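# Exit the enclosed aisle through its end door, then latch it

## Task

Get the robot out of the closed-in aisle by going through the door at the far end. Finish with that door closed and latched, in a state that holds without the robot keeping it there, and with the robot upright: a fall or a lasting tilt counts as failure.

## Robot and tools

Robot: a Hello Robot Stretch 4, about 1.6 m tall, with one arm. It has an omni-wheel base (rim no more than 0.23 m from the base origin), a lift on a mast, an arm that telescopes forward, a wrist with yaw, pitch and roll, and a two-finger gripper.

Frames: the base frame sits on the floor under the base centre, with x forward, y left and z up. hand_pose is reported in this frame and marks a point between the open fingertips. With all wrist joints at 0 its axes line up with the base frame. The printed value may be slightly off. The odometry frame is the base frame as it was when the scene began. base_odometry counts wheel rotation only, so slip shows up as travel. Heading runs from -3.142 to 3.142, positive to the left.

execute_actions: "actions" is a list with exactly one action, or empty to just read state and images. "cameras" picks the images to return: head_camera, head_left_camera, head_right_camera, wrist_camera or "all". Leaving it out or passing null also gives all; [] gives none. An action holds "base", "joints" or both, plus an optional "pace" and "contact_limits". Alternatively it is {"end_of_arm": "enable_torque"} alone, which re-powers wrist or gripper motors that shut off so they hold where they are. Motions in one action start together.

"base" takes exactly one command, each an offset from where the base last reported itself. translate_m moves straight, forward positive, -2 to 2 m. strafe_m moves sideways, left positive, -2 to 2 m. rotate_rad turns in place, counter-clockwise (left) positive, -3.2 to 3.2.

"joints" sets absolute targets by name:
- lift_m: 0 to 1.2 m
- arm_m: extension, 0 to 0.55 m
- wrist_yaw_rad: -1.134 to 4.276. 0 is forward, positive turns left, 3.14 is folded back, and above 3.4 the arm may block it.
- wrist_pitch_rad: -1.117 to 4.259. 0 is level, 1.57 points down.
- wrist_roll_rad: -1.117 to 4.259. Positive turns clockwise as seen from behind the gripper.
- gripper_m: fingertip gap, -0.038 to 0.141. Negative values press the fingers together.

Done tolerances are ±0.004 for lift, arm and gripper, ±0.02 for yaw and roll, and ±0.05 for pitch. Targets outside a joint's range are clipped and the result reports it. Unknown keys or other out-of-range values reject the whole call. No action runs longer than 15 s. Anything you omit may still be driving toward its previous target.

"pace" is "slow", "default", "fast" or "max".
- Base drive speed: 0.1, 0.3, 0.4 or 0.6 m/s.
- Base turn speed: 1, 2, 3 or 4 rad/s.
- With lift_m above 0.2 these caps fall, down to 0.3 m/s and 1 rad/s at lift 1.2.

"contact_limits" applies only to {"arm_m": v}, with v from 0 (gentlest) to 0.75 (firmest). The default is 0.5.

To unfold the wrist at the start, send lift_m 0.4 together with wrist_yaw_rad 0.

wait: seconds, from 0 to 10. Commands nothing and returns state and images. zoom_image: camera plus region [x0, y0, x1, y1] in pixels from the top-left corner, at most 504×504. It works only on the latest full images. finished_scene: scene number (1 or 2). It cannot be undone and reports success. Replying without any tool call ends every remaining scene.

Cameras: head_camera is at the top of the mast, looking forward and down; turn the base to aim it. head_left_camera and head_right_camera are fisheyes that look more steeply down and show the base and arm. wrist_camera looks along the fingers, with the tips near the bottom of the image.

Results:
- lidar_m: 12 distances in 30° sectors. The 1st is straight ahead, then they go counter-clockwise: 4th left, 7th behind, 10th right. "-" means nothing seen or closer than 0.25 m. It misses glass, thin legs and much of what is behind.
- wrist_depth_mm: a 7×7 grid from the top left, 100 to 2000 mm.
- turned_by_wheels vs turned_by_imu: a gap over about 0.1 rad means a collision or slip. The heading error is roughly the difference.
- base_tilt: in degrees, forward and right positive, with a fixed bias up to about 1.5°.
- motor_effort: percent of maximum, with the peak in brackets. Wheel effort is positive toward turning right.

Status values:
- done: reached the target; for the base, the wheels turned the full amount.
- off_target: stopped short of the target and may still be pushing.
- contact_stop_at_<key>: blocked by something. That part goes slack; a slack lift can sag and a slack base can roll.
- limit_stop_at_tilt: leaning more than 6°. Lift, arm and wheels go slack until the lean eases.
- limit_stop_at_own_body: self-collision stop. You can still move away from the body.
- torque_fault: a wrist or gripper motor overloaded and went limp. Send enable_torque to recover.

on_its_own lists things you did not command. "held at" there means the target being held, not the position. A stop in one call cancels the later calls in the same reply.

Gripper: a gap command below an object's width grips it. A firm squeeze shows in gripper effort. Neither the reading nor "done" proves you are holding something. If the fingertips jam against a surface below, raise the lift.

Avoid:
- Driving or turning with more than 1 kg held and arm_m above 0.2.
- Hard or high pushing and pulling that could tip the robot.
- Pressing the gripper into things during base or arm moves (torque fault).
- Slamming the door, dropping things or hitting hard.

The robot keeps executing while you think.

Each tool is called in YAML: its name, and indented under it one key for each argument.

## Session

execute_actions:
  actions: []

Scene clock: 0.00 s.
base_odometry: x=+0.000 y=+0.000 heading=+0.000 (m, m, rad; odometry frame)
turned_by_wheels: +0.000 (rad since the last result)
turned_by_imu: +0.000 (rad since the last result)
base_tilt: forward=-0.1 right=+0.5 (deg)
lidar_m: 0.57 0.64 0.93 2.51 1.12 0.86 0.82 0.91 1.36 1.89 0.80 0.60
base_status: not commanded
joint_positions: lift_m=+0.245 arm_m=+0.000 wrist_yaw_rad=+3.188 wrist_pitch_rad=+0.019 wrist_roll_rad=+0.011 gripper_m=+0.057
joint_status: not commanded
motor_effort: lift_m=+18 arm_m=-1 wrist_yaw_rad=-1 wrist_pitch_rad=-8 wrist_roll_rad=+0 gripper_m=-3 wheel_0=-1 wheel_1=+0 wheel_2=+0 (%)
hand_pose: x=-0.1213 y=+0.0740 z=+0.4178 quat_wxyz=(-0.023, -0.010, +0.005, +1.000) (m; base frame)
wrist_depth_mm: - - 137 960 946 891 878 / - - 133 960 931 904 866 / - 108 137 946 931 904 878 / 145 140 172 976 917 917 878 / 206 1060 1025 976 931 904 878 / 208 1060 194 960 195 904 878 / 215 904 1008 - 960 891 878
pictures: head_camera, head_left_camera, head_right_camera, wrist_camera
Images, in order (width x height): head_camera 420x560, head_left_camera 420x672, head_right_camera 420x672, wrist_camera 616x392.

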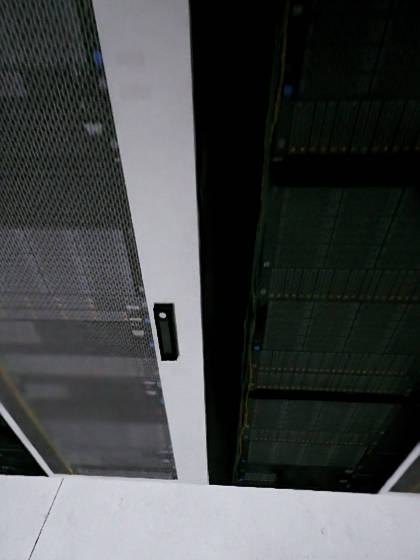

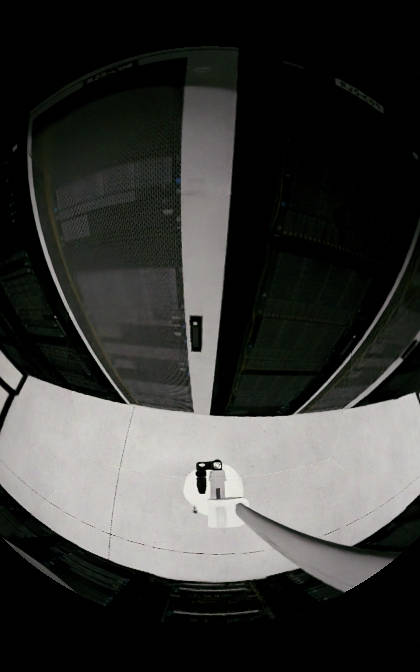

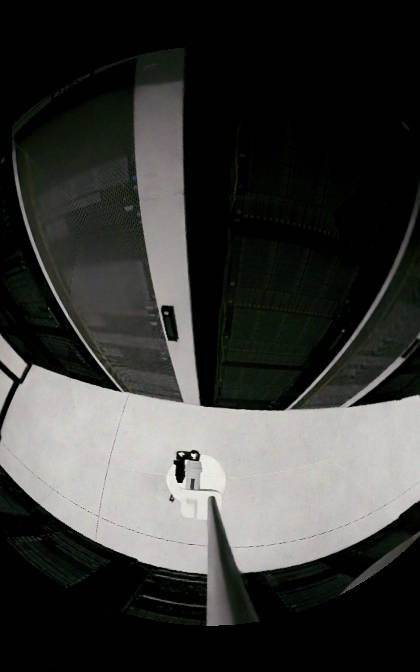

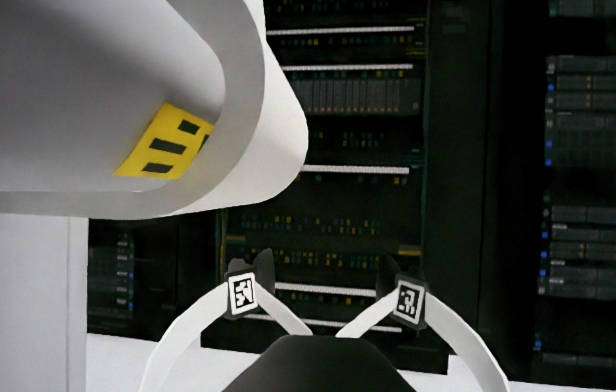

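execute_actions:
  actions:
    - {"base":{"rotate_rad":1.49},"joints":{"lift_m":0.45},"pace":"fast"}
  cameras: ["head_camera","head_left_camera"]

Scene clock: 3.97 s.
base_odometry: x=+0.000 y=+0.000 heading=+1.490 (m, m, rad; odometry frame)
turned_by_wheels: +1.490 (rad since the last result)
turned_by_imu: +1.479 (rad since the last result)
base_tilt: forward=+0.0 right=+0.6 (deg)
lidar_m: 2.43 1.21 0.84 0.83 0.87 1.23 2.40 0.86 0.62 0.59 0.61 0.87
base_status: done
joint_positions: lift_m=+0.450 arm_m=+0.000 wrist_yaw_rad=+3.188 wrist_pitch_rad=+0.019 wrist_roll_rad=+0.011 gripper_m=+0.057
joint_status: all done
motor_effort: lift_m=+21(22) arm_m=-1(1) wrist_yaw_rad=+0(1) wrist_pitch_rad=-8(7) wrist_roll_rad=+0(0) gripper_m=-3(4) wheel_0=-2(11) wheel_1=-2(10) wheel_2=+0(11) (%)
hand_pose: x=-0.1213 y=+0.0740 z=+0.6224 quat_wxyz=(-0.023, -0.010, +0.005, +1.000) (m; base frame)
wrist_depth_mm: - - 136 - - - 1397 / - - 133 - - - 1308 / - 108 137 - - - 1308 / 145 140 172 - - - 1308 / 207 1229 1921 - - - 1281 / 208 1255 195 1983 195 1808 1281 / 215 1138 1366 - 1537 1366 1281
pictures: head_camera, head_left_camera
Images, in order (width x height): head_camera 420x560, head_left_camera 420x672.

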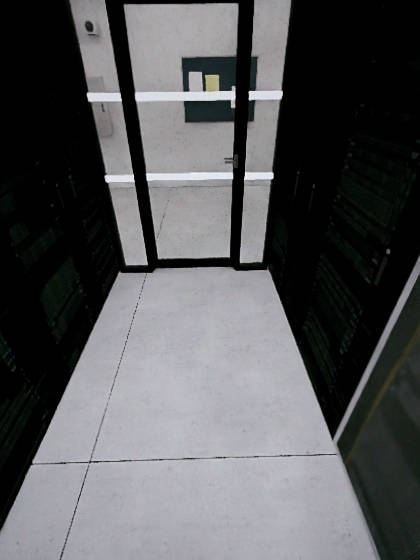

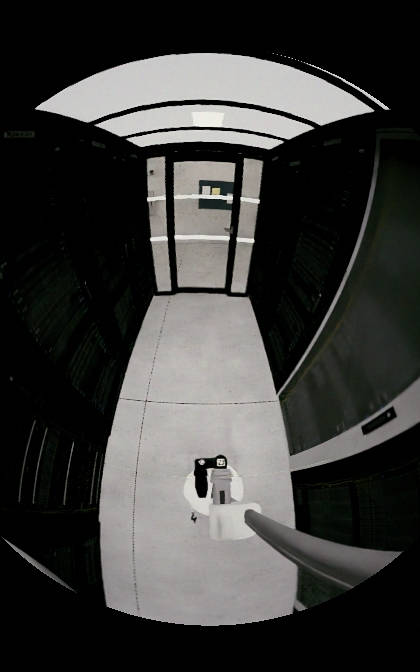

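execute_actions:
  actions:
    - {"base":{"translate_m":1.75},"joints":{"lift_m":0.9,"wrist_yaw_rad":0, "gripper_m":0.0},"pace":"max"}

Scene clock: 10.27 s.
base_odometry: x=+0.141 y=+1.744 heading=+1.490 (m, m, rad; odometry frame)
turned_by_wheels: +0.000 (rad since the last result)
turned_by_imu: +0.000 (rad since the last result)
base_tilt: forward=-0.1 right=+0.5 (deg)
lidar_m: 0.74 0.84 0.88 0.83 0.86 1.23 2.44 0.87 0.62 0.59 0.59 0.74
base_status: done
joint_positions: lift_m=+0.900 arm_m=+0.000 wrist_yaw_rad=+0.000 wrist_pitch_rad=+0.019 wrist_roll_rad=+0.011 gripper_m=+0.000
joint_status: all done
motor_effort: lift_m=+19(24) arm_m=-1(1) wrist_yaw_rad=-1(6) wrist_pitch_rad=-8(8) wrist_roll_rad=+0(0) gripper_m=-6(4) wheel_0=+1(8) wheel_1=+2(8) wheel_2=+0(13) (%)
hand_pose: x=+0.4594 y=-0.0874 z=+1.0726 quat_wxyz=(+1.000, +0.005, +0.010, +0.000) (m; base frame)
wrist_depth_mm: - - - - - 539 - / - - - - - 535 - / - - - - - 539 - / - - - - - 539 - / - - - - - 539 - / 627 627 609 202 186 554 - / - - - - 603 521 -
pictures: head_camera, head_left_camera, head_right_camera, wrist_camera
Images, in order (width x height): head_camera 420x560, head_left_camera 420x672, head_right_camera 420x672, wrist_camera 616x392.

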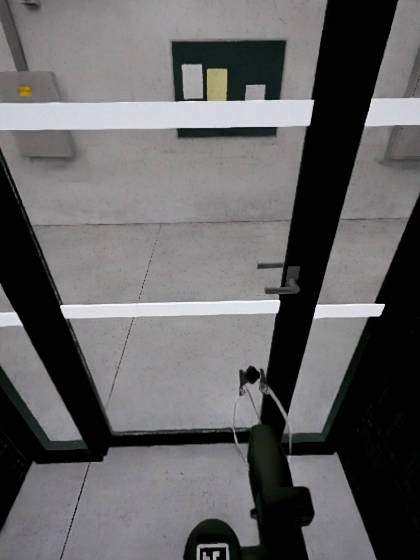

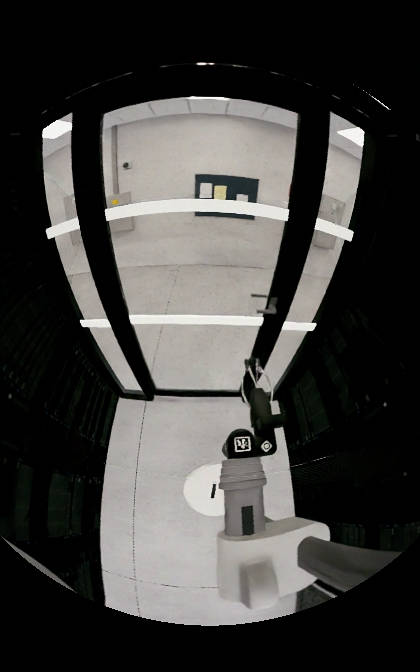

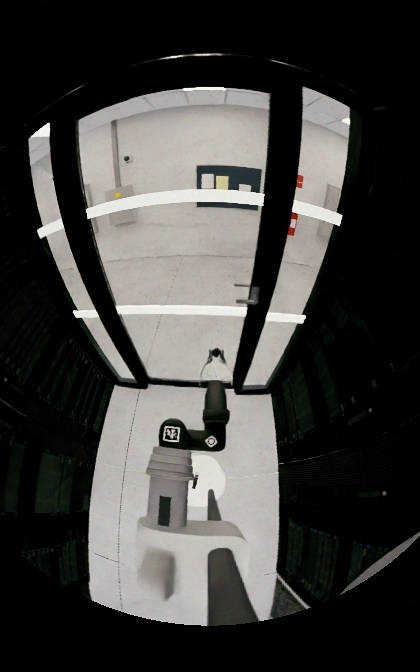

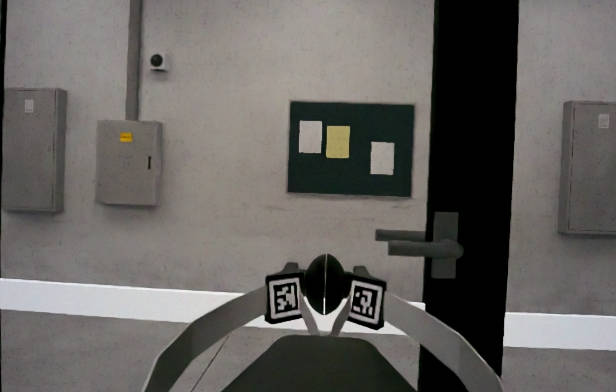

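execute_actions:
  actions:
    - {"base":{"strafe_m":-0.145},"joints":{"lift_m":0.92,"arm_m":0.3}}
  cameras: ["head_camera","wrist_camera"]

Scene clock: 17.90 s.
base_odometry: x=+0.286 y=+1.733 heading=+1.490 (m, m, rad; odometry frame)
turned_by_wheels: +0.000 (rad since the last result)
turned_by_imu: +0.000 (rad since the last result)
base_tilt: forward=-0.1 right=+0.5 (deg)
lidar_m: 0.74 0.85 1.01 0.97 1.02 1.44 1.84 0.67 0.46 0.41 0.46 0.66
base_status: done
joint_positions: lift_m=+0.920 arm_m=+0.299 wrist_yaw_rad=+0.000 wrist_pitch_rad=+0.019 wrist_roll_rad=+0.011 gripper_m=+0.000
joint_status: all done
motor_effort: lift_m=+21(23) arm_m=+4(5) wrist_yaw_rad=+0(2) wrist_pitch_rad=-8(7) wrist_roll_rad=+0(0) gripper_m=-6(6) wheel_0=+1(9) wheel_1=-1(10) wheel_2=+0(1) (%)
hand_pose: x=+0.7586 y=-0.0874 z=+1.0924 quat_wxyz=(+1.000, +0.005, +0.010, +0.000) (m; base frame)
wrist_depth_mm: - - - - 282 220 - / - - - - 283 222 - / - - - - 286 223 - / - - - - 285 223 - / - - - - 281 224 - / - - - 203 186 224 - / - - - - 231 224 -
pictures: head_camera, wrist_camera
Images, in order (width x height): head_camera 420x560, wrist_camera 616x392.

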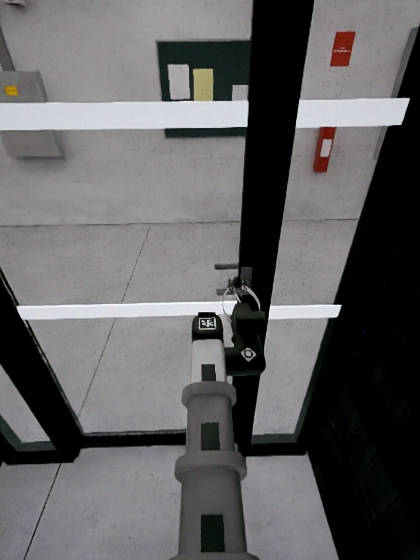

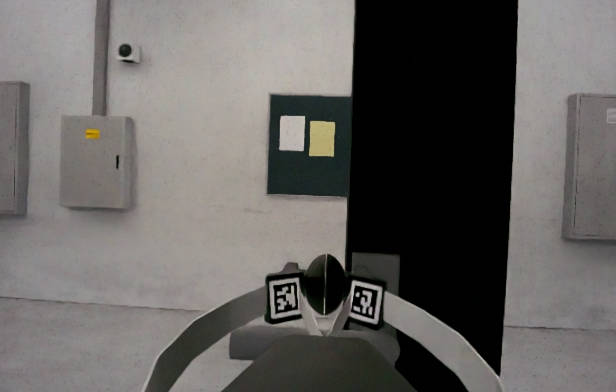

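execute_actions:
  actions:
    - {"base":{"strafe_m":0.02},"joints":{"arm_m":0.33}}
  cameras: []

execute_actions:
  actions:
    - {"joints":{"lift_m":0.845},"pace":"slow"}
  cameras: ["wrist_camera"]

Scene clock: 21.30 s.
base_odometry: x=+0.266 y=+1.734 heading=+1.490 (m, m, rad; odometry frame)
turned_by_wheels: +0.000 (rad since the last result)
turned_by_imu: +0.000 (rad since the last result)
base_tilt: forward=-0.1 right=+0.5 (deg)
lidar_m: 0.74 0.83 0.99 0.94 1.00 1.39 1.99 0.71 0.49 0.46 0.48 0.68
base_status: done
joint_positions: lift_m=+0.920 arm_m=+0.329 wrist_yaw_rad=+0.000 wrist_pitch_rad=+0.019 wrist_roll_rad=+0.011 gripper_m=+0.000
joint_status: all done
motor_effort: lift_m=+21(21) arm_m=+4(5) wrist_yaw_rad=-1(0) wrist_pitch_rad=-7(7) wrist_roll_rad=+0(0) gripper_m=-7(6) wheel_0=+0(7) wheel_1=-1(6) wheel_2=+0(0) (%)
hand_pose: x=+0.7886 y=-0.0874 z=+1.0924 quat_wxyz=(+1.000, +0.005, +0.010, +0.000) (m; base frame)
wrist_depth_mm: - - - - 254 217 190 / - - - - 254 218 191 / - - - - 255 217 191 / - - - - 257 214 193 / - - - - 256 211 193 / - - - 202 186 207 - / - - - - 198 195 195
pictures: none
No camera images: the call's "cameras" was empty. Leave "cameras" out to get every camera's image.

Scene clock: 22.80 s.
base_odometry: x=+0.266 y=+1.734 heading=+1.491 (m, m, rad; odometry frame)
turned_by_wheels: +0.001 (rad since the last result)
turned_by_imu: +0.001 (rad since the last result)
base_tilt: forward=-0.1 right=+0.5 (deg)
lidar_m: 0.75 0.84 0.99 0.94 1.02 1.40 1.98 0.71 0.48 0.44 0.49 0.69
base_status: not commanded
joint_positions: lift_m=+0.846 arm_m=+0.329 wrist_yaw_rad=+0.009 wrist_pitch_rad=-0.007 wrist_roll_rad=+0.009 gripper_m=+0.000
joint_status: all done
on_its_own: wrist_yaw_rad is at rest, and its effort (-25) is outside its rest range (-13 to +13); wrist_pitch_rad is at rest, and its effort (+67) is outside its rest range (-23 to +23)
motor_effort: lift_m=+8(19) arm_m=+4(4) wrist_yaw_rad=-25(26) wrist_pitch_rad=+67(83) wrist_roll_rad=+5(6) gripper_m=-7(7) wheel_0=+4(4) wheel_1=+0(0) wheel_2=+2(2) (%)
hand_pose: x=+0.7894 y=-0.0849 z=+1.0260 quat_wxyz=(+1.000, +0.005, -0.003, +0.004) (m; base frame)
wrist_depth_mm: - - - - 273 220 193 / - - - - 263 220 192 / - - - - 256 220 191 / - - - - 256 218 191 / - - - 338 254 211 191 / - - 184 191 183 207 190 / 286 279 - - 254 190 190
pictures: wrist_camera
Images, in order (width x height): wrist_camera 616x392.

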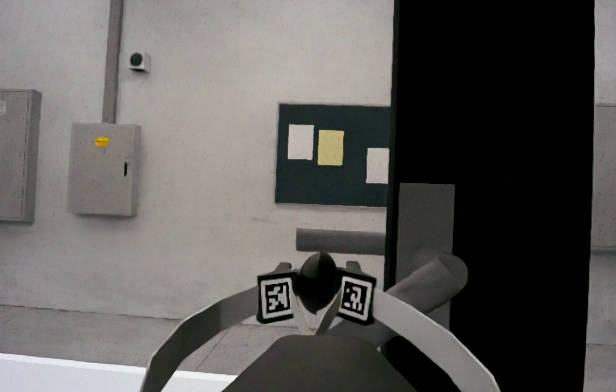

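execute_actions:
  actions:
    - {"joints":{"lift_m":0.822},"pace":"slow"}
  cameras: ["wrist_camera"]

Scene clock: 25.47 s.
base_odometry: x=+0.266 y=+1.734 heading=+1.491 (m, m, rad; odometry frame)
turned_by_wheels: +0.001 (rad since the last result)
turned_by_imu: +0.001 (rad since the last result)
base_tilt: forward=+0.0 right=+0.6 (deg)
lidar_m: 0.76 0.83 1.00 0.94 0.98 1.38 1.96 0.70 0.48 0.45 0.47 0.70
base_status: not commanded
joint_positions: lift_m=+0.823 arm_m=+0.329 wrist_yaw_rad=+0.015 wrist_pitch_rad=-0.006 wrist_roll_rad=+0.010 gripper_m=+0.000
joint_status: all done
on_its_own: wrist_yaw_rad is at rest, and its effort (-45) is outside its rest range (-13 to +13); wrist_pitch_rad is at rest, and its effort (+65) is outside its rest range (-23 to +23)
motor_effort: lift_m=+8(8) arm_m=+4(4) wrist_yaw_rad=-45(43) wrist_pitch_rad=+65(69) wrist_roll_rad=+4(5) gripper_m=-9(8) wheel_0=+9(9) wheel_1=+2(2) wheel_2=+6(6) (%)
hand_pose: x=+0.7900 y=-0.0831 z=+1.0027 quat_wxyz=(+1.000, +0.005, -0.003, +0.008) (m; base frame)
wrist_depth_mm: - - - - - 224 191 / - - - - - 222 190 / - - - - - 219 190 / - - - - 282 216 189 / - - - - 270 206 189 / - - 184 191 184 215 189 / 282 278 272 - 251 198 187
pictures: wrist_camera
Images, in order (width x height): wrist_camera 616x392.

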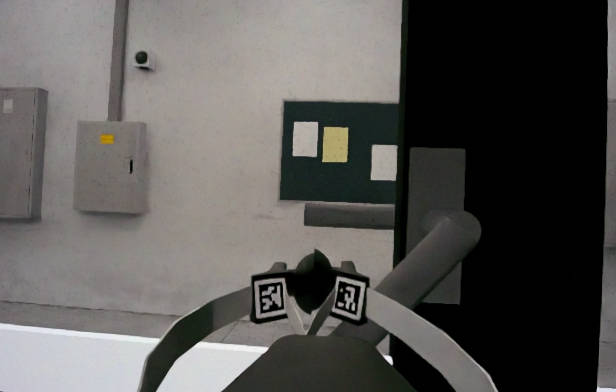

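execute_actions:
  actions:
    - {"base":{"strafe_m":-0.018},"joints":{"lift_m":0.815},"pace":"slow"}
  cameras: ["wrist_camera"]

Scene clock: 28.77 s.
base_odometry: x=+0.283 y=+1.733 heading=+1.495 (m, m, rad; odometry frame)
turned_by_wheels: +0.003 (rad since the last result)
turned_by_imu: +0.004 (rad since the last result)
base_tilt: forward=-0.1 right=+0.5 (deg)
lidar_m: 0.74 0.84 1.01 0.96 1.03 1.45 1.82 0.68 0.45 0.44 0.46 0.65
base_status: done
joint_positions: lift_m=+0.816 arm_m=+0.329 wrist_yaw_rad=+0.026 wrist_pitch_rad=-0.010 wrist_roll_rad=+0.010 gripper_m=+0.000
joint_status: all done
on_its_own: wrist_yaw_rad is at rest, and its effort (-75) is outside its rest range (-13 to +13); wrist_pitch_rad is at rest, and its effort (+76) is outside its rest range (-23 to +23)
motor_effort: lift_m=+6(8) arm_m=+4(4) wrist_yaw_rad=-75(75) wrist_pitch_rad=+76(77) wrist_roll_rad=+1(4) gripper_m=-10(10) wheel_0=+25(27) wheel_1=+6(6) wheel_2=+12(12) (%)
hand_pose: x=+0.7909 y=-0.0799 z=+0.9970 quat_wxyz=(+1.000, +0.005, -0.005, +0.013) (m; base frame)
wrist_depth_mm: - - - - 282 216 187 / - - - - 271 215 187 / - - - - 258 215 186 / - - - - 254 213 186 / - - - - 241 211 185 / - - 184 191 186 212 185 / 286 279 274 - 144 187 183
pictures: wrist_camera
Images, in order (width x height): wrist_camera 616x392.

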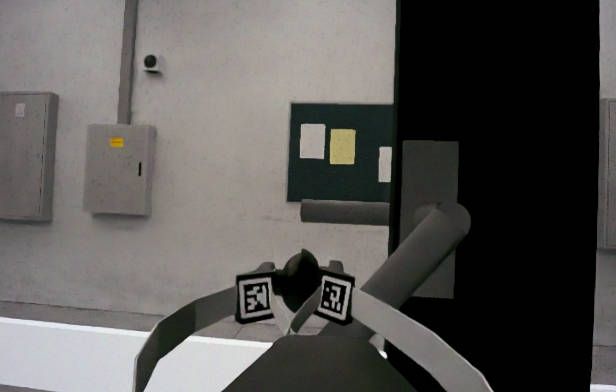

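execute_actions:
  actions:
    - {"base":{"strafe_m":0.008},"joints":{"arm_m":0.385},"pace":"slow","contact_limits":{"arm_m":0.45}}
  cameras: ["wrist_camera","head_camera"]

Scene clock: 31.73 s.
base_odometry: x=+0.275 y=+1.733 heading=+1.497 (m, m, rad; odometry frame)
turned_by_wheels: +0.002 (rad since the last result)
turned_by_imu: +0.014 (rad since the last result)
base_tilt: forward=-0.1 right=+0.5 (deg)
lidar_m: 0.76 0.87 1.02 0.95 1.02 1.45 1.77 0.70 0.47 0.43 0.48 0.69
base_status: done
joint_positions: lift_m=+0.816 arm_m=+0.384 wrist_yaw_rad=+0.009 wrist_pitch_rad=-0.001 wrist_roll_rad=+0.010 gripper_m=+0.000
joint_status: all done
on_its_own: wrist_yaw_rad is at rest, and its effort (-27) is outside its rest range (-13 to +13); wrist_pitch_rad is at rest, and its effort (+51) is outside its rest range (-23 to +23)
motor_effort: lift_m=+9(9) arm_m=+8(8) wrist_yaw_rad=-27(75) wrist_pitch_rad=+51(76) wrist_roll_rad=+2(2) gripper_m=-10(10) wheel_0=+17(24) wheel_1=+8(13) wheel_2=+5(11) (%)
contact_limits: arm_m 0.45
hand_pose: x=+0.8437 y=-0.0848 z=+0.9944 quat_wxyz=(+1.000, +0.005, -0.001, +0.005) (m; base frame)
wrist_depth_mm: - - - - - 245 165 / - - - - - 244 164 / - - - - - 236 163 / - - - - 320 211 163 / - - - - - 182 163 / - - 183 191 178 242 163 / 263 260 259 - 180 187 162
pictures: head_camera, wrist_camera
Images, in order (width x height): head_camera 420x560, wrist_camera 616x392.

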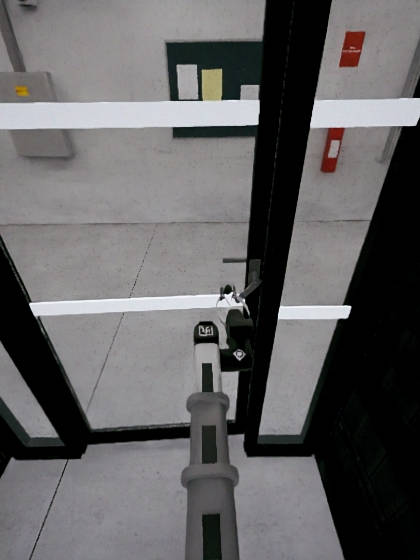

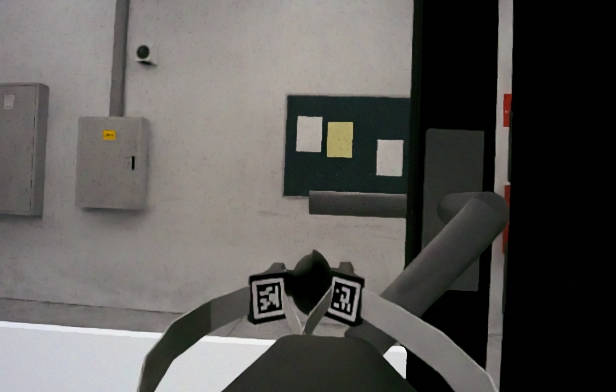

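execute_actions:
  actions:
    - {"joints":{"arm_m":0.47,"lift_m":0.9},"pace":"slow","contact_limits":{"arm_m":0.45}}
  cameras: ["wrist_camera"]

execute_actions:
  actions:
    - {"base":{"strafe_m":0.16},"pace":"slow"}
  cameras: ["head_camera","head_left_camera"]

Scene clock: 36.97 s.
base_odometry: x=+0.275 y=+1.733 heading=+1.496 (m, m, rad; odometry frame)
turned_by_wheels: -0.001 (rad since the last result)
turned_by_imu: -0.001 (rad since the last result)
base_tilt: forward=-0.1 right=+0.5 (deg)
lidar_m: 0.76 0.89 1.01 0.95 1.01 1.42 1.79 0.68 0.47 0.44 0.49 0.68
base_status: not commanded
joint_positions: lift_m=+0.900 arm_m=+0.468 wrist_yaw_rad=+0.001 wrist_pitch_rad=+0.025 wrist_roll_rad=+0.010 gripper_m=+0.000
joint_status: all done
motor_effort: lift_m=+23(23) arm_m=+9(8) wrist_yaw_rad=-4(43) wrist_pitch_rad=-22(52) wrist_roll_rad=+1(5) gripper_m=-5(10) wheel_0=+10(16) wheel_1=+8(8) wheel_2=-1(5) (%)
contact_limits: arm_m 0.45
hand_pose: x=+0.9279 y=-0.0871 z=+1.0708 quat_wxyz=(+1.000, +0.005, +0.012, +0.001) (m; base frame)
wrist_depth_mm: - - - - - 222 - / - - - - - 224 - / - - - - - 224 - / - - - - 250 225 - / - - - - 245 229 - / - - 184 199 186 229 - / - - - - 158 161 -
pictures: wrist_camera
Images, in order (width x height): wrist_camera 616x392.

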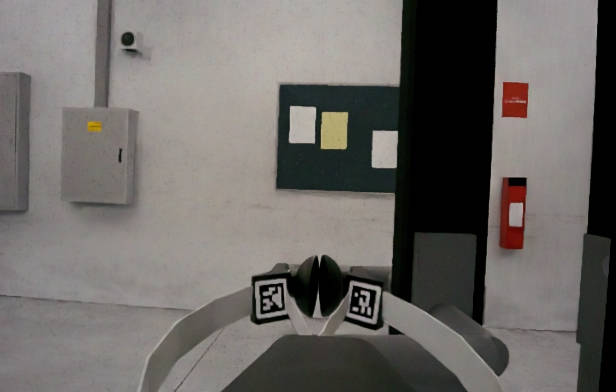

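Scene clock: 39.70 s.
base_odometry: x=+0.116 y=+1.745 heading=+1.493 (m, m, rad; odometry frame)
turned_by_wheels: -0.003 (rad since the last result)
turned_by_imu: -0.007 (rad since the last result)
base_tilt: forward=-0.2 right=+0.6 (deg)
lidar_m: 0.85 0.86 0.83 0.78 0.84 1.20 2.47 0.91 0.66 0.61 0.62 0.80
base_status: done
joint_positions: lift_m=+0.900 arm_m=+0.469 wrist_yaw_rad=-0.024 wrist_pitch_rad=+0.020 wrist_roll_rad=+0.010 gripper_m=+0.000
joint_status: not commanded
on_its_own: wrist_yaw_rad is at rest, and its effort (+68) is outside its rest range (-13 to +13)
motor_effort: lift_m=+21(23) arm_m=+8(9) wrist_yaw_rad=+68(71) wrist_pitch_rad=-8(22) wrist_roll_rad=+1(1) gripper_m=-5(6) wheel_0=-15(17) wheel_1=-4(11) wheel_2=-17(17) (%)
hand_pose: x=+0.9258 y=-0.0942 z=+1.0724 quat_wxyz=(+1.000, +0.005, +0.010, -0.012) (m; base frame)
wrist_depth_mm: - - - - - - - / - - - - - - - / - - - - - - - / - - - - - - - / - - - - - - - / - - - 188 184 - 298 / - - - - - - -
pictures: head_camera, head_left_camera
Images, in order (width x height): head_camera 420x560, head_left_camera 420x672.

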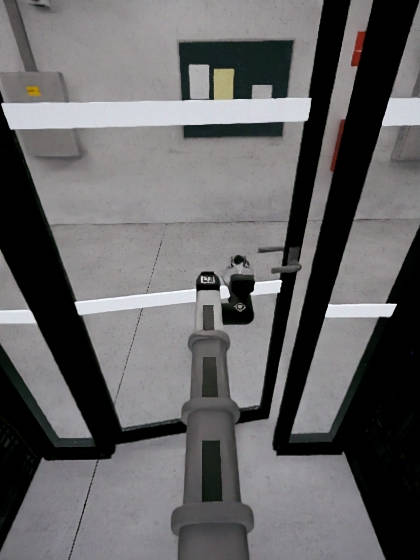

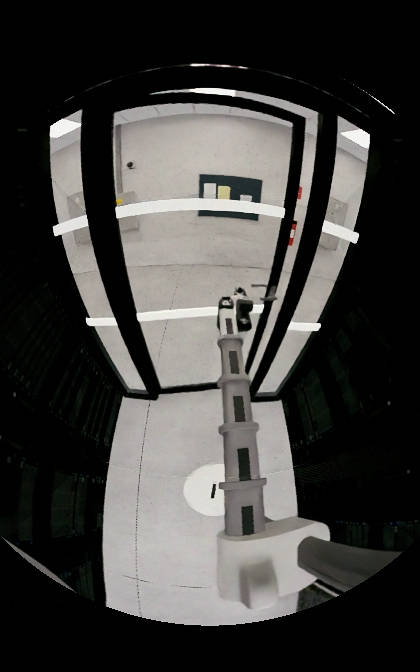

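execute_actions:
  actions:
    - {"joints":{"arm_m":0.42},"pace":"fast"}
  cameras: []

execute_actions:
  actions:
    - {"joints":{"wrist_yaw_rad":0.4,"arm_m":0.39},"pace":"fast"}
  cameras: ["head_camera"]

Scene clock: 44.70 s.
base_odometry: x=+0.115 y=+1.745 heading=+1.496 (m, m, rad; odometry frame)
turned_by_wheels: +0.003 (rad since the last result)
turned_by_imu: +0.003 (rad since the last result)
base_tilt: forward=+0.0 right=+0.5 (deg)
lidar_m: 0.81 0.87 0.84 0.79 0.85 1.20 2.40 0.92 0.66 0.61 0.63 0.82
base_status: not commanded
joint_positions: lift_m=+0.900 arm_m=+0.421 wrist_yaw_rad=+0.000 wrist_pitch_rad=+0.020 wrist_roll_rad=+0.010 gripper_m=+0.000
joint_status: all done
motor_effort: lift_m=+21(21) arm_m=-4(5) wrist_yaw_rad=+0(68) wrist_pitch_rad=-8(8) wrist_roll_rad=+1(1) gripper_m=-5(6) wheel_0=-1(16) wheel_1=-3(4) wheel_2=-1(18) (%)
hand_pose: x=+0.8801 y=-0.0875 z=+1.0724 quat_wxyz=(+1.000, +0.005, +0.010, +0.000) (m; base frame)
wrist_depth_mm: - - - - - - - / - - - - - - - / - - - - - - - / - - - - - - - / - - - - - - - / - - - 203 186 - - / - - - - - - -
pictures: none
No camera images: the call's "cameras" was empty. Leave "cameras" out to get every camera's image.

Scene clock: 45.57 s.
base_odometry: x=+0.115 y=+1.745 heading=+1.496 (m, m, rad; odometry frame)
turned_by_wheels: +0.000 (rad since the last result)
turned_by_imu: +0.000 (rad since the last result)
base_tilt: forward=-0.1 right=+0.6 (deg)
lidar_m: 0.82 0.87 0.83 0.77 0.83 1.18 2.43 0.92 0.65 0.60 0.63 0.78
base_status: not commanded
joint_positions: lift_m=+0.900 arm_m=+0.390 wrist_yaw_rad=+0.396 wrist_pitch_rad=+0.019 wrist_roll_rad=+0.010 gripper_m=+0.000
joint_status: all done
motor_effort: lift_m=+21(21) arm_m=+2(3) wrist_yaw_rad=+11(20) wrist_pitch_rad=-8(8) wrist_roll_rad=+1(2) gripper_m=-4(6) wheel_0=+0(2) wheel_1=-1(3) wheel_2=-7(7) (%)
hand_pose: x=+0.8605 y=+0.0307 z=+1.0724 quat_wxyz=(+0.980, +0.003, +0.011, +0.197) (m; base frame)
wrist_depth_mm: - - - - - - - / - - - - - - - / - - - - - - - / - - - - - - - / - - - - - - - / - - 182 190 183 - - / - - - - - - -
pictures: head_camera
Images, in order (width x height): head_camera 420x560.

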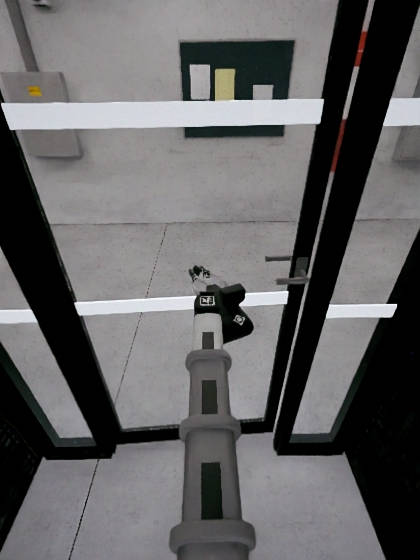

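execute_actions:
  actions:
    - {"base":{"translate_m":0.5},"joints":{"arm_m":0.0,"lift_m":0.6},"pace":"slow"}
  cameras: ["head_left_camera","head_right_camera"]

Scene clock: 56.63 s.
base_odometry: x=+0.153 y=+2.243 heading=+1.496 (m, m, rad; odometry frame)
turned_by_wheels: +0.001 (rad since the last result)
turned_by_imu: +0.002 (rad since the last result)
base_tilt: forward=-0.2 right=+0.6 (deg)
lidar_m: 0.42 0.43 0.50 0.79 0.81 1.18 2.43 0.93 0.66 0.61 0.40 0.44
base_status: done
joint_positions: lift_m=+0.600 arm_m=+0.000 wrist_yaw_rad=+0.407 wrist_pitch_rad=+0.011 wrist_roll_rad=+0.011 gripper_m=+0.000
joint_status: all done
on_its_own: wrist_yaw_rad is at rest, and its effort (-20) is outside its rest range (-13 to +13)
motor_effort: lift_m=+14(19) arm_m=+1(1) wrist_yaw_rad=-20(24) wrist_pitch_rad=+17(43) wrist_roll_rad=+1(2) gripper_m=-4(6) wheel_0=+9(10) wheel_1=+8(12) wheel_2=-6(15) (%)
hand_pose: x=+0.4702 y=+0.0340 z=+0.7754 quat_wxyz=(+0.979, +0.004, +0.007, +0.202) (m; base frame)
wrist_depth_mm: 272 258 244 231 221 211 206 / 273 259 247 237 230 - - / - - - - - - - / - - - - - - - / - - - - - - - / - - 184 199 183 - - / 1661 1576 1808 - 1756 1708 1808
pictures: head_left_camera, head_right_camera
Images, in order (width x height): head_left_camera 420x672, head_right_camera 420x672.

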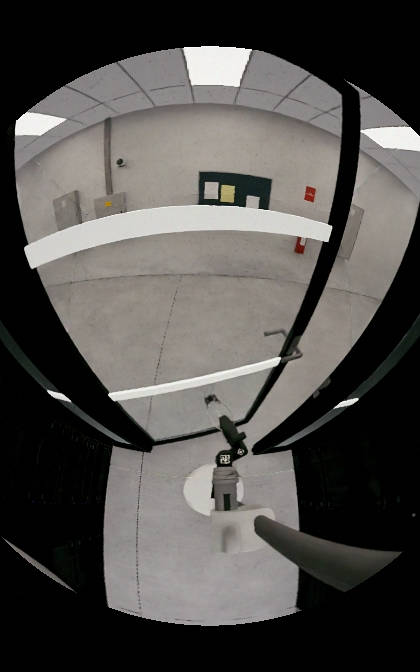

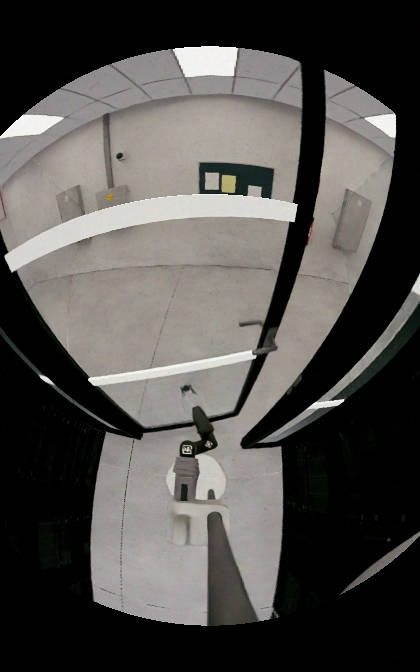

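execute_actions:
  actions:
    - {"joints":{"wrist_yaw_rad":0.8,"lift_m":0.605},"pace":"slow"}
  cameras: []

execute_actions:
  actions:
    - {"base":{"translate_m":0.2},"pace":"slow"}
  cameras: ["head_left_camera"]

Scene clock: 64.57 s.
base_odometry: x=+0.153 y=+2.243 heading=+1.495 (m, m, rad; odometry frame)
turned_by_wheels: -0.002 (rad since the last result)
turned_by_imu: -0.012 (rad since the last result)
base_tilt: forward=-0.1 right=+0.5 (deg)
lidar_m: 0.43 0.43 0.50 0.79 0.83 1.18 2.56 0.95 0.67 0.61 0.39 0.43
base_status: not commanded
joint_positions: lift_m=+0.605 arm_m=+0.000 wrist_yaw_rad=+0.794 wrist_pitch_rad=+0.017 wrist_roll_rad=+0.011 gripper_m=+0.000
joint_status: all done
on_its_own: wrist_yaw_rad is at rest, and its effort (+18) is outside its rest range (-13 to +13)
motor_effort: lift_m=+20(21) arm_m=+1(1) wrist_yaw_rad=+18(75) wrist_pitch_rad=+1(16) wrist_roll_rad=+1(1) gripper_m=-6(6) wheel_0=-5(9) wheel_1=+3(8) wheel_2=-11(13) (%)
hand_pose: x=+0.4353 y=+0.1444 z=+0.7783 quat_wxyz=(+0.922, +0.002, +0.010, +0.387) (m; base frame)
wrist_depth_mm: 399 - - 249 211 187 173 / 402 343 291 253 - - - / 407 - - - - - - / 407 - - - - - - / 407 - - - - - - / 407 - 184 192 183 - - / 415 1576 1756 - 1808 1618 1863
pictures: none
No camera images: the call's "cameras" was empty. Leave "cameras" out to get every camera's image.

Scene clock: 67.83 s.
base_odometry: x=+0.168 y=+2.442 heading=+1.495 (m, m, rad; odometry frame)
turned_by_wheels: +0.001 (rad since the last result)
turned_by_imu: -0.004 (rad since the last result)
base_tilt: forward=-0.1 right=+0.5 (deg)
lidar_m: 0.45 0.37 0.40 0.47 0.84 1.17 2.58 0.91 0.65 0.31 0.29 0.62
base_status: done
joint_positions: lift_m=+0.605 arm_m=+0.000 wrist_yaw_rad=+0.809 wrist_pitch_rad=+0.020 wrist_roll_rad=+0.011 gripper_m=+0.000
joint_status: not commanded
on_its_own: wrist_yaw_rad is at rest, and its effort (-27) is outside its rest range (-13 to +13)
motor_effort: lift_m=+20(20) arm_m=+1(1) wrist_yaw_rad=-27(57) wrist_pitch_rad=-8(8) wrist_roll_rad=+1(1) gripper_m=-5(9) wheel_0=+6(11) wheel_1=+7(11) wheel_2=-8(18) (%)
hand_pose: x=+0.4330 y=+0.1485 z=+0.7775 quat_wxyz=(+0.919, +0.001, +0.011, +0.394) (m; base frame)
wrist_depth_mm: 257 248 237 229 220 213 208 / 260 252 245 239 - - - / - - - - - - - / - - - - - - - / - - - - - - - / - - 185 198 183 - - / 1618 1576 1708 - 1756 1661 1808
pictures: head_left_camera
Images, in order (width x height): head_left_camera 420x672.

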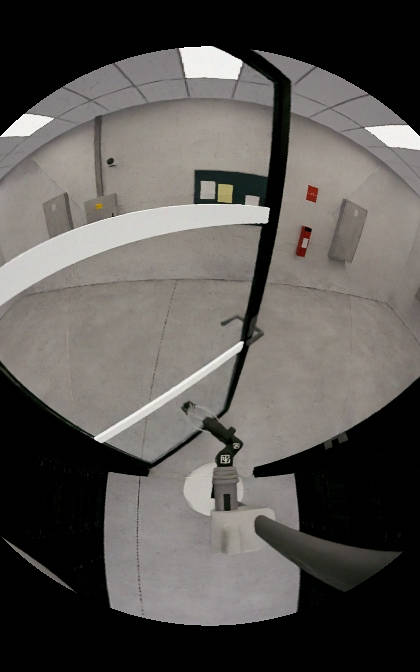

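execute_actions:
  actions:
    - {"joints":{"wrist_yaw_rad":1.2},"pace":"slow"}
  cameras: []

execute_actions:
  actions:
    - {"base":{"translate_m":0.25},"pace":"slow"}
  cameras: ["head_left_camera"]

Scene clock: 72.33 s.
base_odometry: x=+0.168 y=+2.443 heading=+1.493 (m, m, rad; odometry frame)
turned_by_wheels: -0.002 (rad since the last result)
turned_by_imu: -0.002 (rad since the last result)
base_tilt: forward=-0.1 right=+0.6 (deg)
lidar_m: 0.46 0.38 0.39 0.47 0.84 1.18 2.62 0.91 0.63 0.30 0.31 3.19
base_status: not commanded
joint_positions: lift_m=+0.605 arm_m=+0.000 wrist_yaw_rad=+1.190 wrist_pitch_rad=+0.019 wrist_roll_rad=+0.011 gripper_m=+0.000
joint_status: all done
on_its_own: wrist_yaw_rad is at rest, and its effort (+27) is outside its rest range (-13 to +13)
motor_effort: lift_m=+19(20) arm_m=+1(1) wrist_yaw_rad=+27(75) wrist_pitch_rad=-6(9) wrist_roll_rad=+1(1) gripper_m=-4(7) wheel_0=-8(11) wheel_1=-2(8) wheel_2=-8(11) (%)
hand_pose: x=+0.3590 y=+0.2354 z=+0.7777 quat_wxyz=(+0.828, -0.001, +0.011, +0.561) (m; base frame)
wrist_depth_mm: 373 750 - 243 214 191 178 / 379 330 285 252 - - - / 382 1025 - - - - - / 382 1060 - - - - - / 387 1098 - - - - - / 387 1118 - 189 183 - - / 387 699 1618 - 1756 1576 1808
pictures: none
No camera images: the call's "cameras" was empty. Leave "cameras" out to get every camera's image.

Scene clock: 76.10 s.
base_odometry: x=+0.188 y=+2.692 heading=+1.493 (m, m, rad; odometry frame)
turned_by_wheels: +0.000 (rad since the last result)
turned_by_imu: -0.001 (rad since the last result)
base_tilt: forward=-0.1 right=+0.5 (deg)
lidar_m: 0.49 0.38 0.33 0.36 0.48 1.14 2.60 0.93 0.31 0.34 3.88 2.94
base_status: done
joint_positions: lift_m=+0.605 arm_m=+0.000 wrist_yaw_rad=+1.204 wrist_pitch_rad=+0.019 wrist_roll_rad=+0.011 gripper_m=+0.000
joint_status: not commanded
on_its_own: wrist_yaw_rad is at rest, and its effort (-14) is outside its rest range (-13 to +13)
motor_effort: lift_m=+19(19) arm_m=+1(1) wrist_yaw_rad=-14(72) wrist_pitch_rad=-7(8) wrist_roll_rad=+1(1) gripper_m=-4(8) wheel_0=+2(7) wheel_1=+8(16) wheel_2=-7(18) (%)
hand_pose: x=+0.3556 y=+0.2380 z=+0.7776 quat_wxyz=(+0.824, -0.001, +0.011, +0.566) (m; base frame)
wrist_depth_mm: 267 253 243 231 223 213 207 / 268 256 245 236 228 220 - / 1025 - - - - - - / 1042 - - - - - - / 1042 - - - - - - / 1060 - 184 200 186 - - / 1098 1576 1708 - 1756 1618 1808
pictures: head_left_camera
Images, in order (width x height): head_left_camera 420x672.

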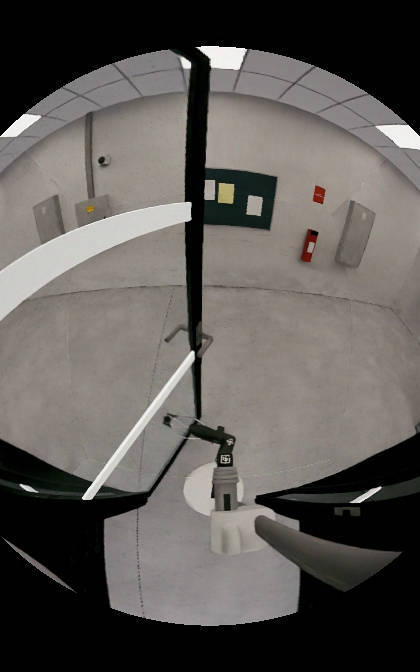

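execute_actions:
  actions:
    - {"base":{"translate_m":0.2},"pace":"slow"}
  cameras: ["head_left_camera"]

Scene clock: 80.37 s.
base_odometry: x=+0.203 y=+2.891 heading=+1.493 (m, m, rad; odometry frame)
turned_by_wheels: +0.000 (rad since the last result)
turned_by_imu: -0.001 (rad since the last result)
base_tilt: forward=-0.1 right=+0.5 (deg)
lidar_m: 2.61 0.34 0.31 0.30 0.40 1.16 2.63 0.44 0.43 1.15 3.59 2.71
base_status: done
joint_positions: lift_m=+0.605 arm_m=+0.000 wrist_yaw_rad=+1.203 wrist_pitch_rad=+0.019 wrist_roll_rad=+0.011 gripper_m=+0.000
joint_status: not commanded
motor_effort: lift_m=+19(19) arm_m=+1(1) wrist_yaw_rad=-8(24) wrist_pitch_rad=-7(7) wrist_roll_rad=+0(1) gripper_m=-5(5) wheel_0=+1(3) wheel_1=+6(11) wheel_2=-6(11) (%)
hand_pose: x=+0.3561 y=+0.2377 z=+0.7776 quat_wxyz=(+0.825, -0.001, +0.011, +0.566) (m; base frame)
wrist_depth_mm: 237 235 233 231 229 218 216 / 1336 - 240 235 230 218 - / - - - - - 217 - / - - - - - 219 - / - - - - - 220 - / - - 184 202 186 220 - / 1537 1537 1708 - 1808 220 1708
pictures: head_left_camera
Images, in order (width x height): head_left_camera 420x672.

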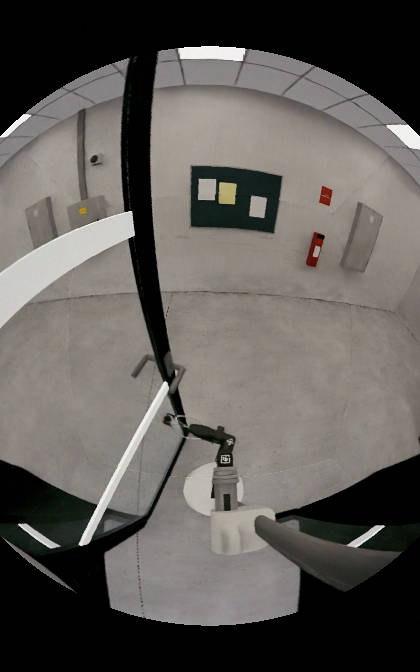

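execute_actions:
  actions:
    - {"base":{"strafe_m":-0.85},"pace":"fast"}
  cameras: ["head_left_camera","wrist_camera"]

Scene clock: 87.17 s.
base_odometry: x=+1.051 y=+2.825 heading=+1.494 (m, m, rad; odometry frame)
turned_by_wheels: +0.000 (rad since the last result)
turned_by_imu: +0.002 (rad since the last result)
base_tilt: forward=+0.0 right=+0.6 (deg)
lidar_m: 2.59 2.73 0.73 0.63 0.46 0.28 0.26 0.28 0.39 1.97 3.75 2.62
base_status: done
joint_positions: lift_m=+0.605 arm_m=+0.000 wrist_yaw_rad=+1.200 wrist_pitch_rad=+0.019 wrist_roll_rad=+0.011 gripper_m=+0.000
joint_status: not commanded
motor_effort: lift_m=+19(19) arm_m=+1(1) wrist_yaw_rad=+0(7) wrist_pitch_rad=-7(7) wrist_roll_rad=+1(1) gripper_m=-6(6) wheel_0=-1(13) wheel_1=+2(13) wheel_2=+0(4) (%)
hand_pose: x=+0.3567 y=+0.2372 z=+0.7776 quat_wxyz=(+0.825, -0.001, +0.011, +0.565) (m; base frame)
wrist_depth_mm: 1336 - - - - - - / 1499 - - - - - - / 778 - - - - - - / 1499 - - - - - - / 1499 - - - - - - / 1537 - - 202 186 - - / 1430 1025 1618 - 1756 1576 1756
pictures: head_left_camera, wrist_camera
Images, in order (width x height): head_left_camera 420x672, wrist_camera 616x392.

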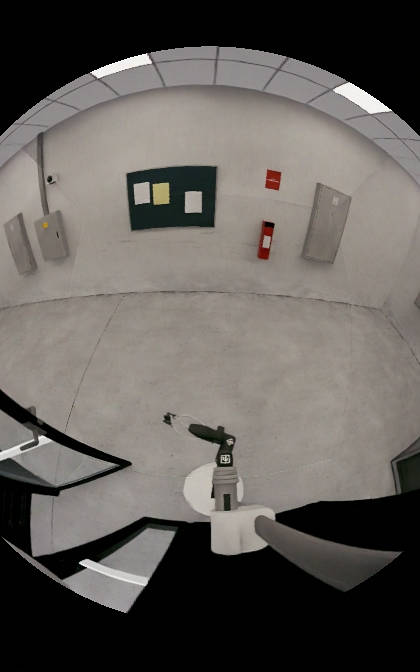

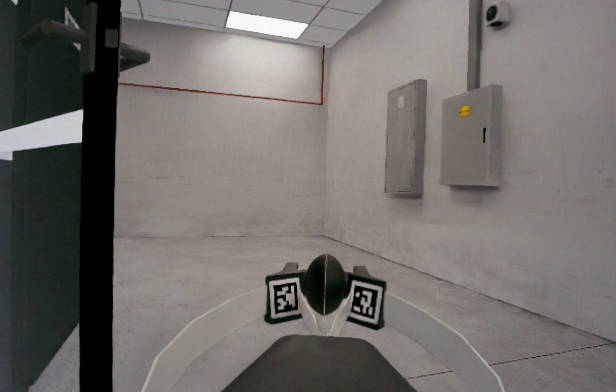

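wait:
  seconds: 8

execute_actions:
  actions:
    - {"base":{"rotate_rad":1.45},"joints":{"wrist_yaw_rad":-0.5},"pace":"fast"}
  cameras: ["head_camera","head_left_camera"]

Scene clock: 97.20 s.
base_odometry: x=+1.051 y=+2.825 heading=+1.494 (m, m, rad; odometry frame)
turned_by_wheels: +0.000 (rad since the last result)
turned_by_imu: +0.000 (rad since the last result)
base_tilt: forward=-0.1 right=+0.5 (deg)
lidar_m: 2.60 2.72 3.58 1.20 0.43 0.27 0.25 0.28 0.40 1.98 3.76 2.61
base_status: done
joint_positions: lift_m=+0.605 arm_m=+0.000 wrist_yaw_rad=+1.200 wrist_pitch_rad=+0.019 wrist_roll_rad=+0.011 gripper_m=+0.000
joint_status: not commanded
motor_effort: lift_m=+19(19) arm_m=+1(1) wrist_yaw_rad=+0(7) wrist_pitch_rad=-8(7) wrist_roll_rad=+1(1) gripper_m=-6(6) wheel_0=+0(13) wheel_1=+3(13) wheel_2=+0(4) (%)
hand_pose: x=+0.3567 y=+0.2372 z=+0.7776 quat_wxyz=(+0.825, -0.001, +0.011, +0.565) (m; base frame)
wrist_depth_mm: 1618 - - - - - - / 1537 - - - - - - / 1618 - - - - - - / 1618 - - - - - - / 1618 - - - - - - / 1661 - - 202 185 - - / 1537 1661 1618 - 1756 1576 1808
wait: 8.00 s; at rest from the start
pictures: head_camera, head_left_camera, head_right_camera, wrist_camera
Images, in order (width x height): head_camera 420x560, head_left_camera 420x672, head_right_camera 420x672, wrist_camera 616x392.

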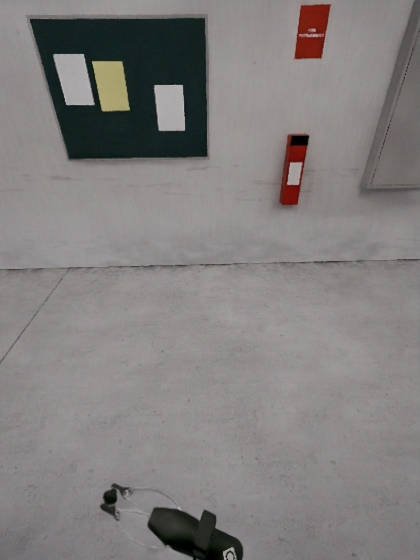

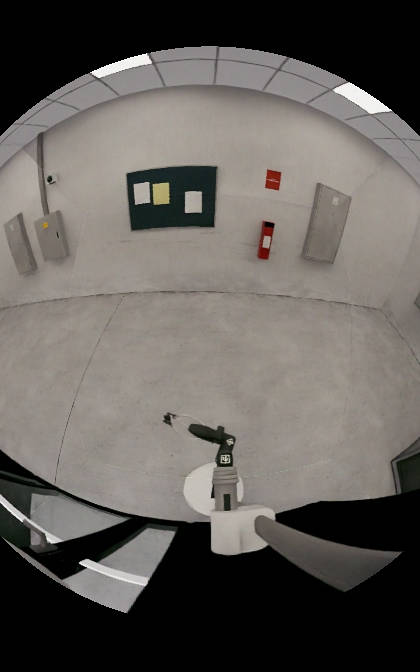

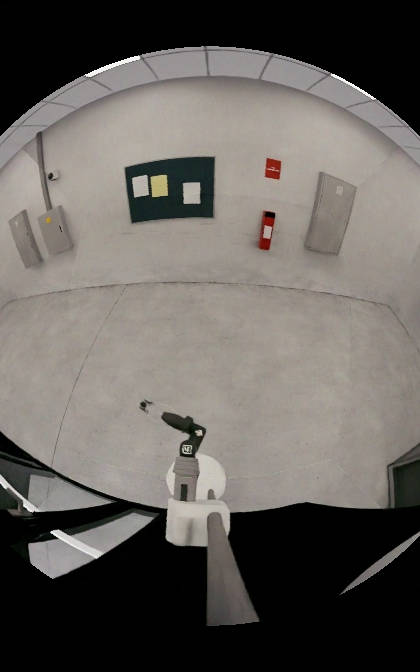

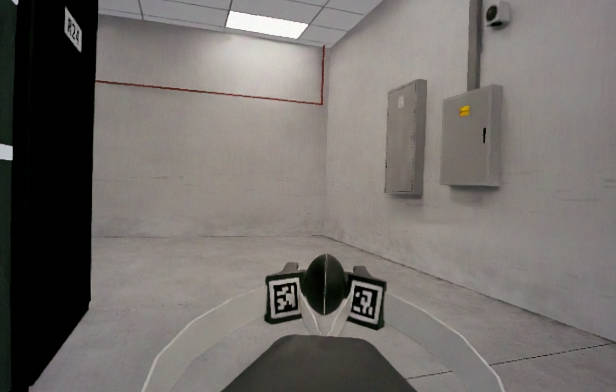

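Scene clock: 98.93 s.
base_odometry: x=+1.051 y=+2.825 heading=+2.943 (m, m, rad; odometry frame)
turned_by_wheels: +1.450 (rad since the last result)
turned_by_imu: +1.439 (rad since the last result)
base_tilt: forward=-0.1 right=+0.5 (deg)
lidar_m: 2.03 0.49 0.27 0.25 0.26 0.33 0.79 4.29 2.87 2.61 2.67 3.38
base_status: done
joint_positions: lift_m=+0.605 arm_m=+0.000 wrist_yaw_rad=-0.500 wrist_pitch_rad=+0.019 wrist_roll_rad=+0.011 gripper_m=+0.000
joint_status: all done
motor_effort: lift_m=+19(19) arm_m=+1(1) wrist_yaw_rad=-2(7) wrist_pitch_rad=-8(7) wrist_roll_rad=+1(1) gripper_m=-7(7) wheel_0=-3(8) wheel_1=-1(10) wheel_2=+1(8) (%)
hand_pose: x=+0.3820 y=-0.2149 z=+0.7775 quat_wxyz=(+0.969, +0.008, +0.008, -0.247) (m; base frame)
wrist_depth_mm: - - - - - - - / - - - - - - - / - - - - - - - / - - - - - - - / - - - - - - - / - - - 202 186 - - / 1661 1708 1618 - 1756 1618 1808
pictures: head_camera, head_left_camera
Images, in order (width x height): head_camera 420x560, head_left_camera 420x672.

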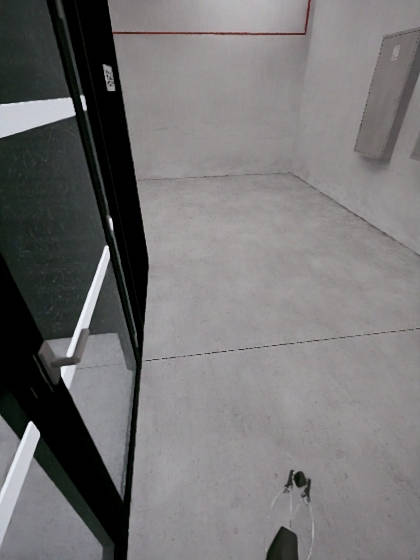

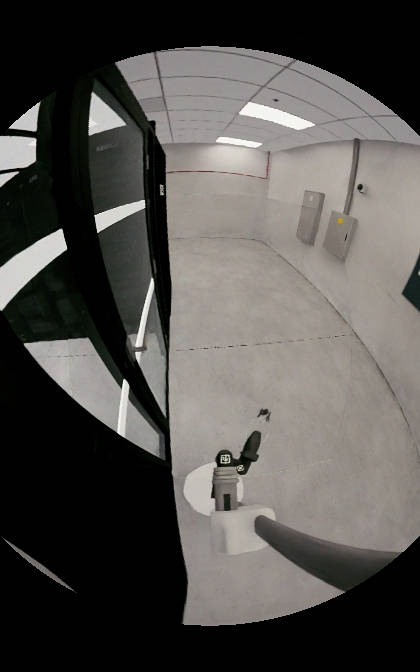

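zoom_image:
  camera: "head_camera"
  region: [0, 310, 170, 560]

Region (0, 310, 170, 560) of head_camera's 420x560 image, scaled by 2.016, with more detail than that image has; it fills the left 343 columns of this view, and the rest is white.

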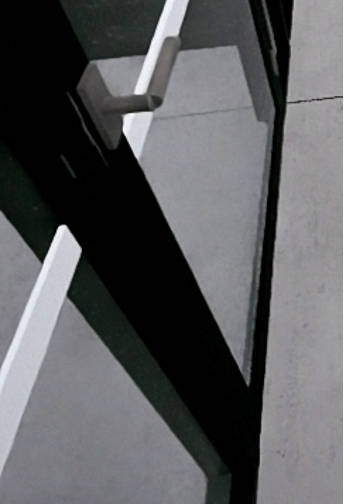

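execute_actions:
  actions:
    - {"base":{"translate_m":0.85},"joints":{"wrist_yaw_rad":-0.6},"pace":"max"}
  cameras: ["head_left_camera"]

Scene clock: 107.03 s.
base_odometry: x=+0.217 y=+2.992 heading=+2.944 (m, m, rad; odometry frame)
turned_by_wheels: +0.000 (rad since the last result)
turned_by_imu: +0.000 (rad since the last result)
base_tilt: forward=-0.1 right=+0.5 (deg)
lidar_m: 5.34 0.58 0.41 0.36 0.37 0.41 1.05 4.16 2.76 2.54 2.57 3.10
base_status: done
joint_positions: lift_m=+0.605 arm_m=+0.000 wrist_yaw_rad=-0.600 wrist_pitch_rad=+0.019 wrist_roll_rad=+0.011 gripper_m=+0.000
joint_status: all done
motor_effort: lift_m=+19(19) arm_m=+1(1) wrist_yaw_rad=-1(6) wrist_pitch_rad=-8(8) wrist_roll_rad=+1(1) gripper_m=-6(6) wheel_0=+1(7) wheel_1=+0(9) wheel_2=+1(13) (%)
hand_pose: x=+0.3594 y=-0.2350 z=+0.7775 quat_wxyz=(+0.955, +0.008, +0.008, -0.296) (m; base frame)
wrist_depth_mm: - - - - - - - / - - - - - - - / - - - - - - - / - - - - - - - / - - - - - - - / - - - 202 186 - - / 1618 1661 1618 - 1756 1661 1808
pictures: head_left_camera
Images, in order (width x height): head_left_camera 420x672.

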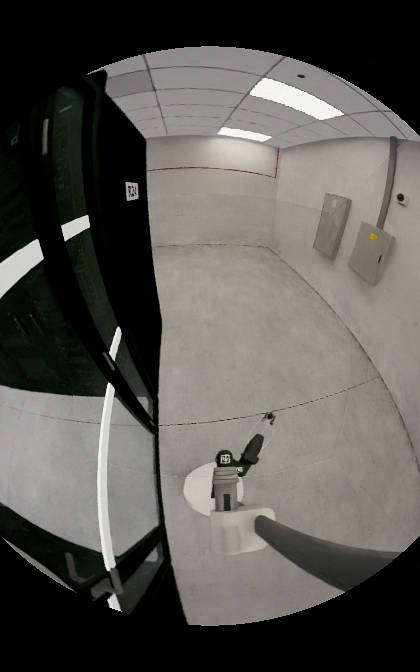

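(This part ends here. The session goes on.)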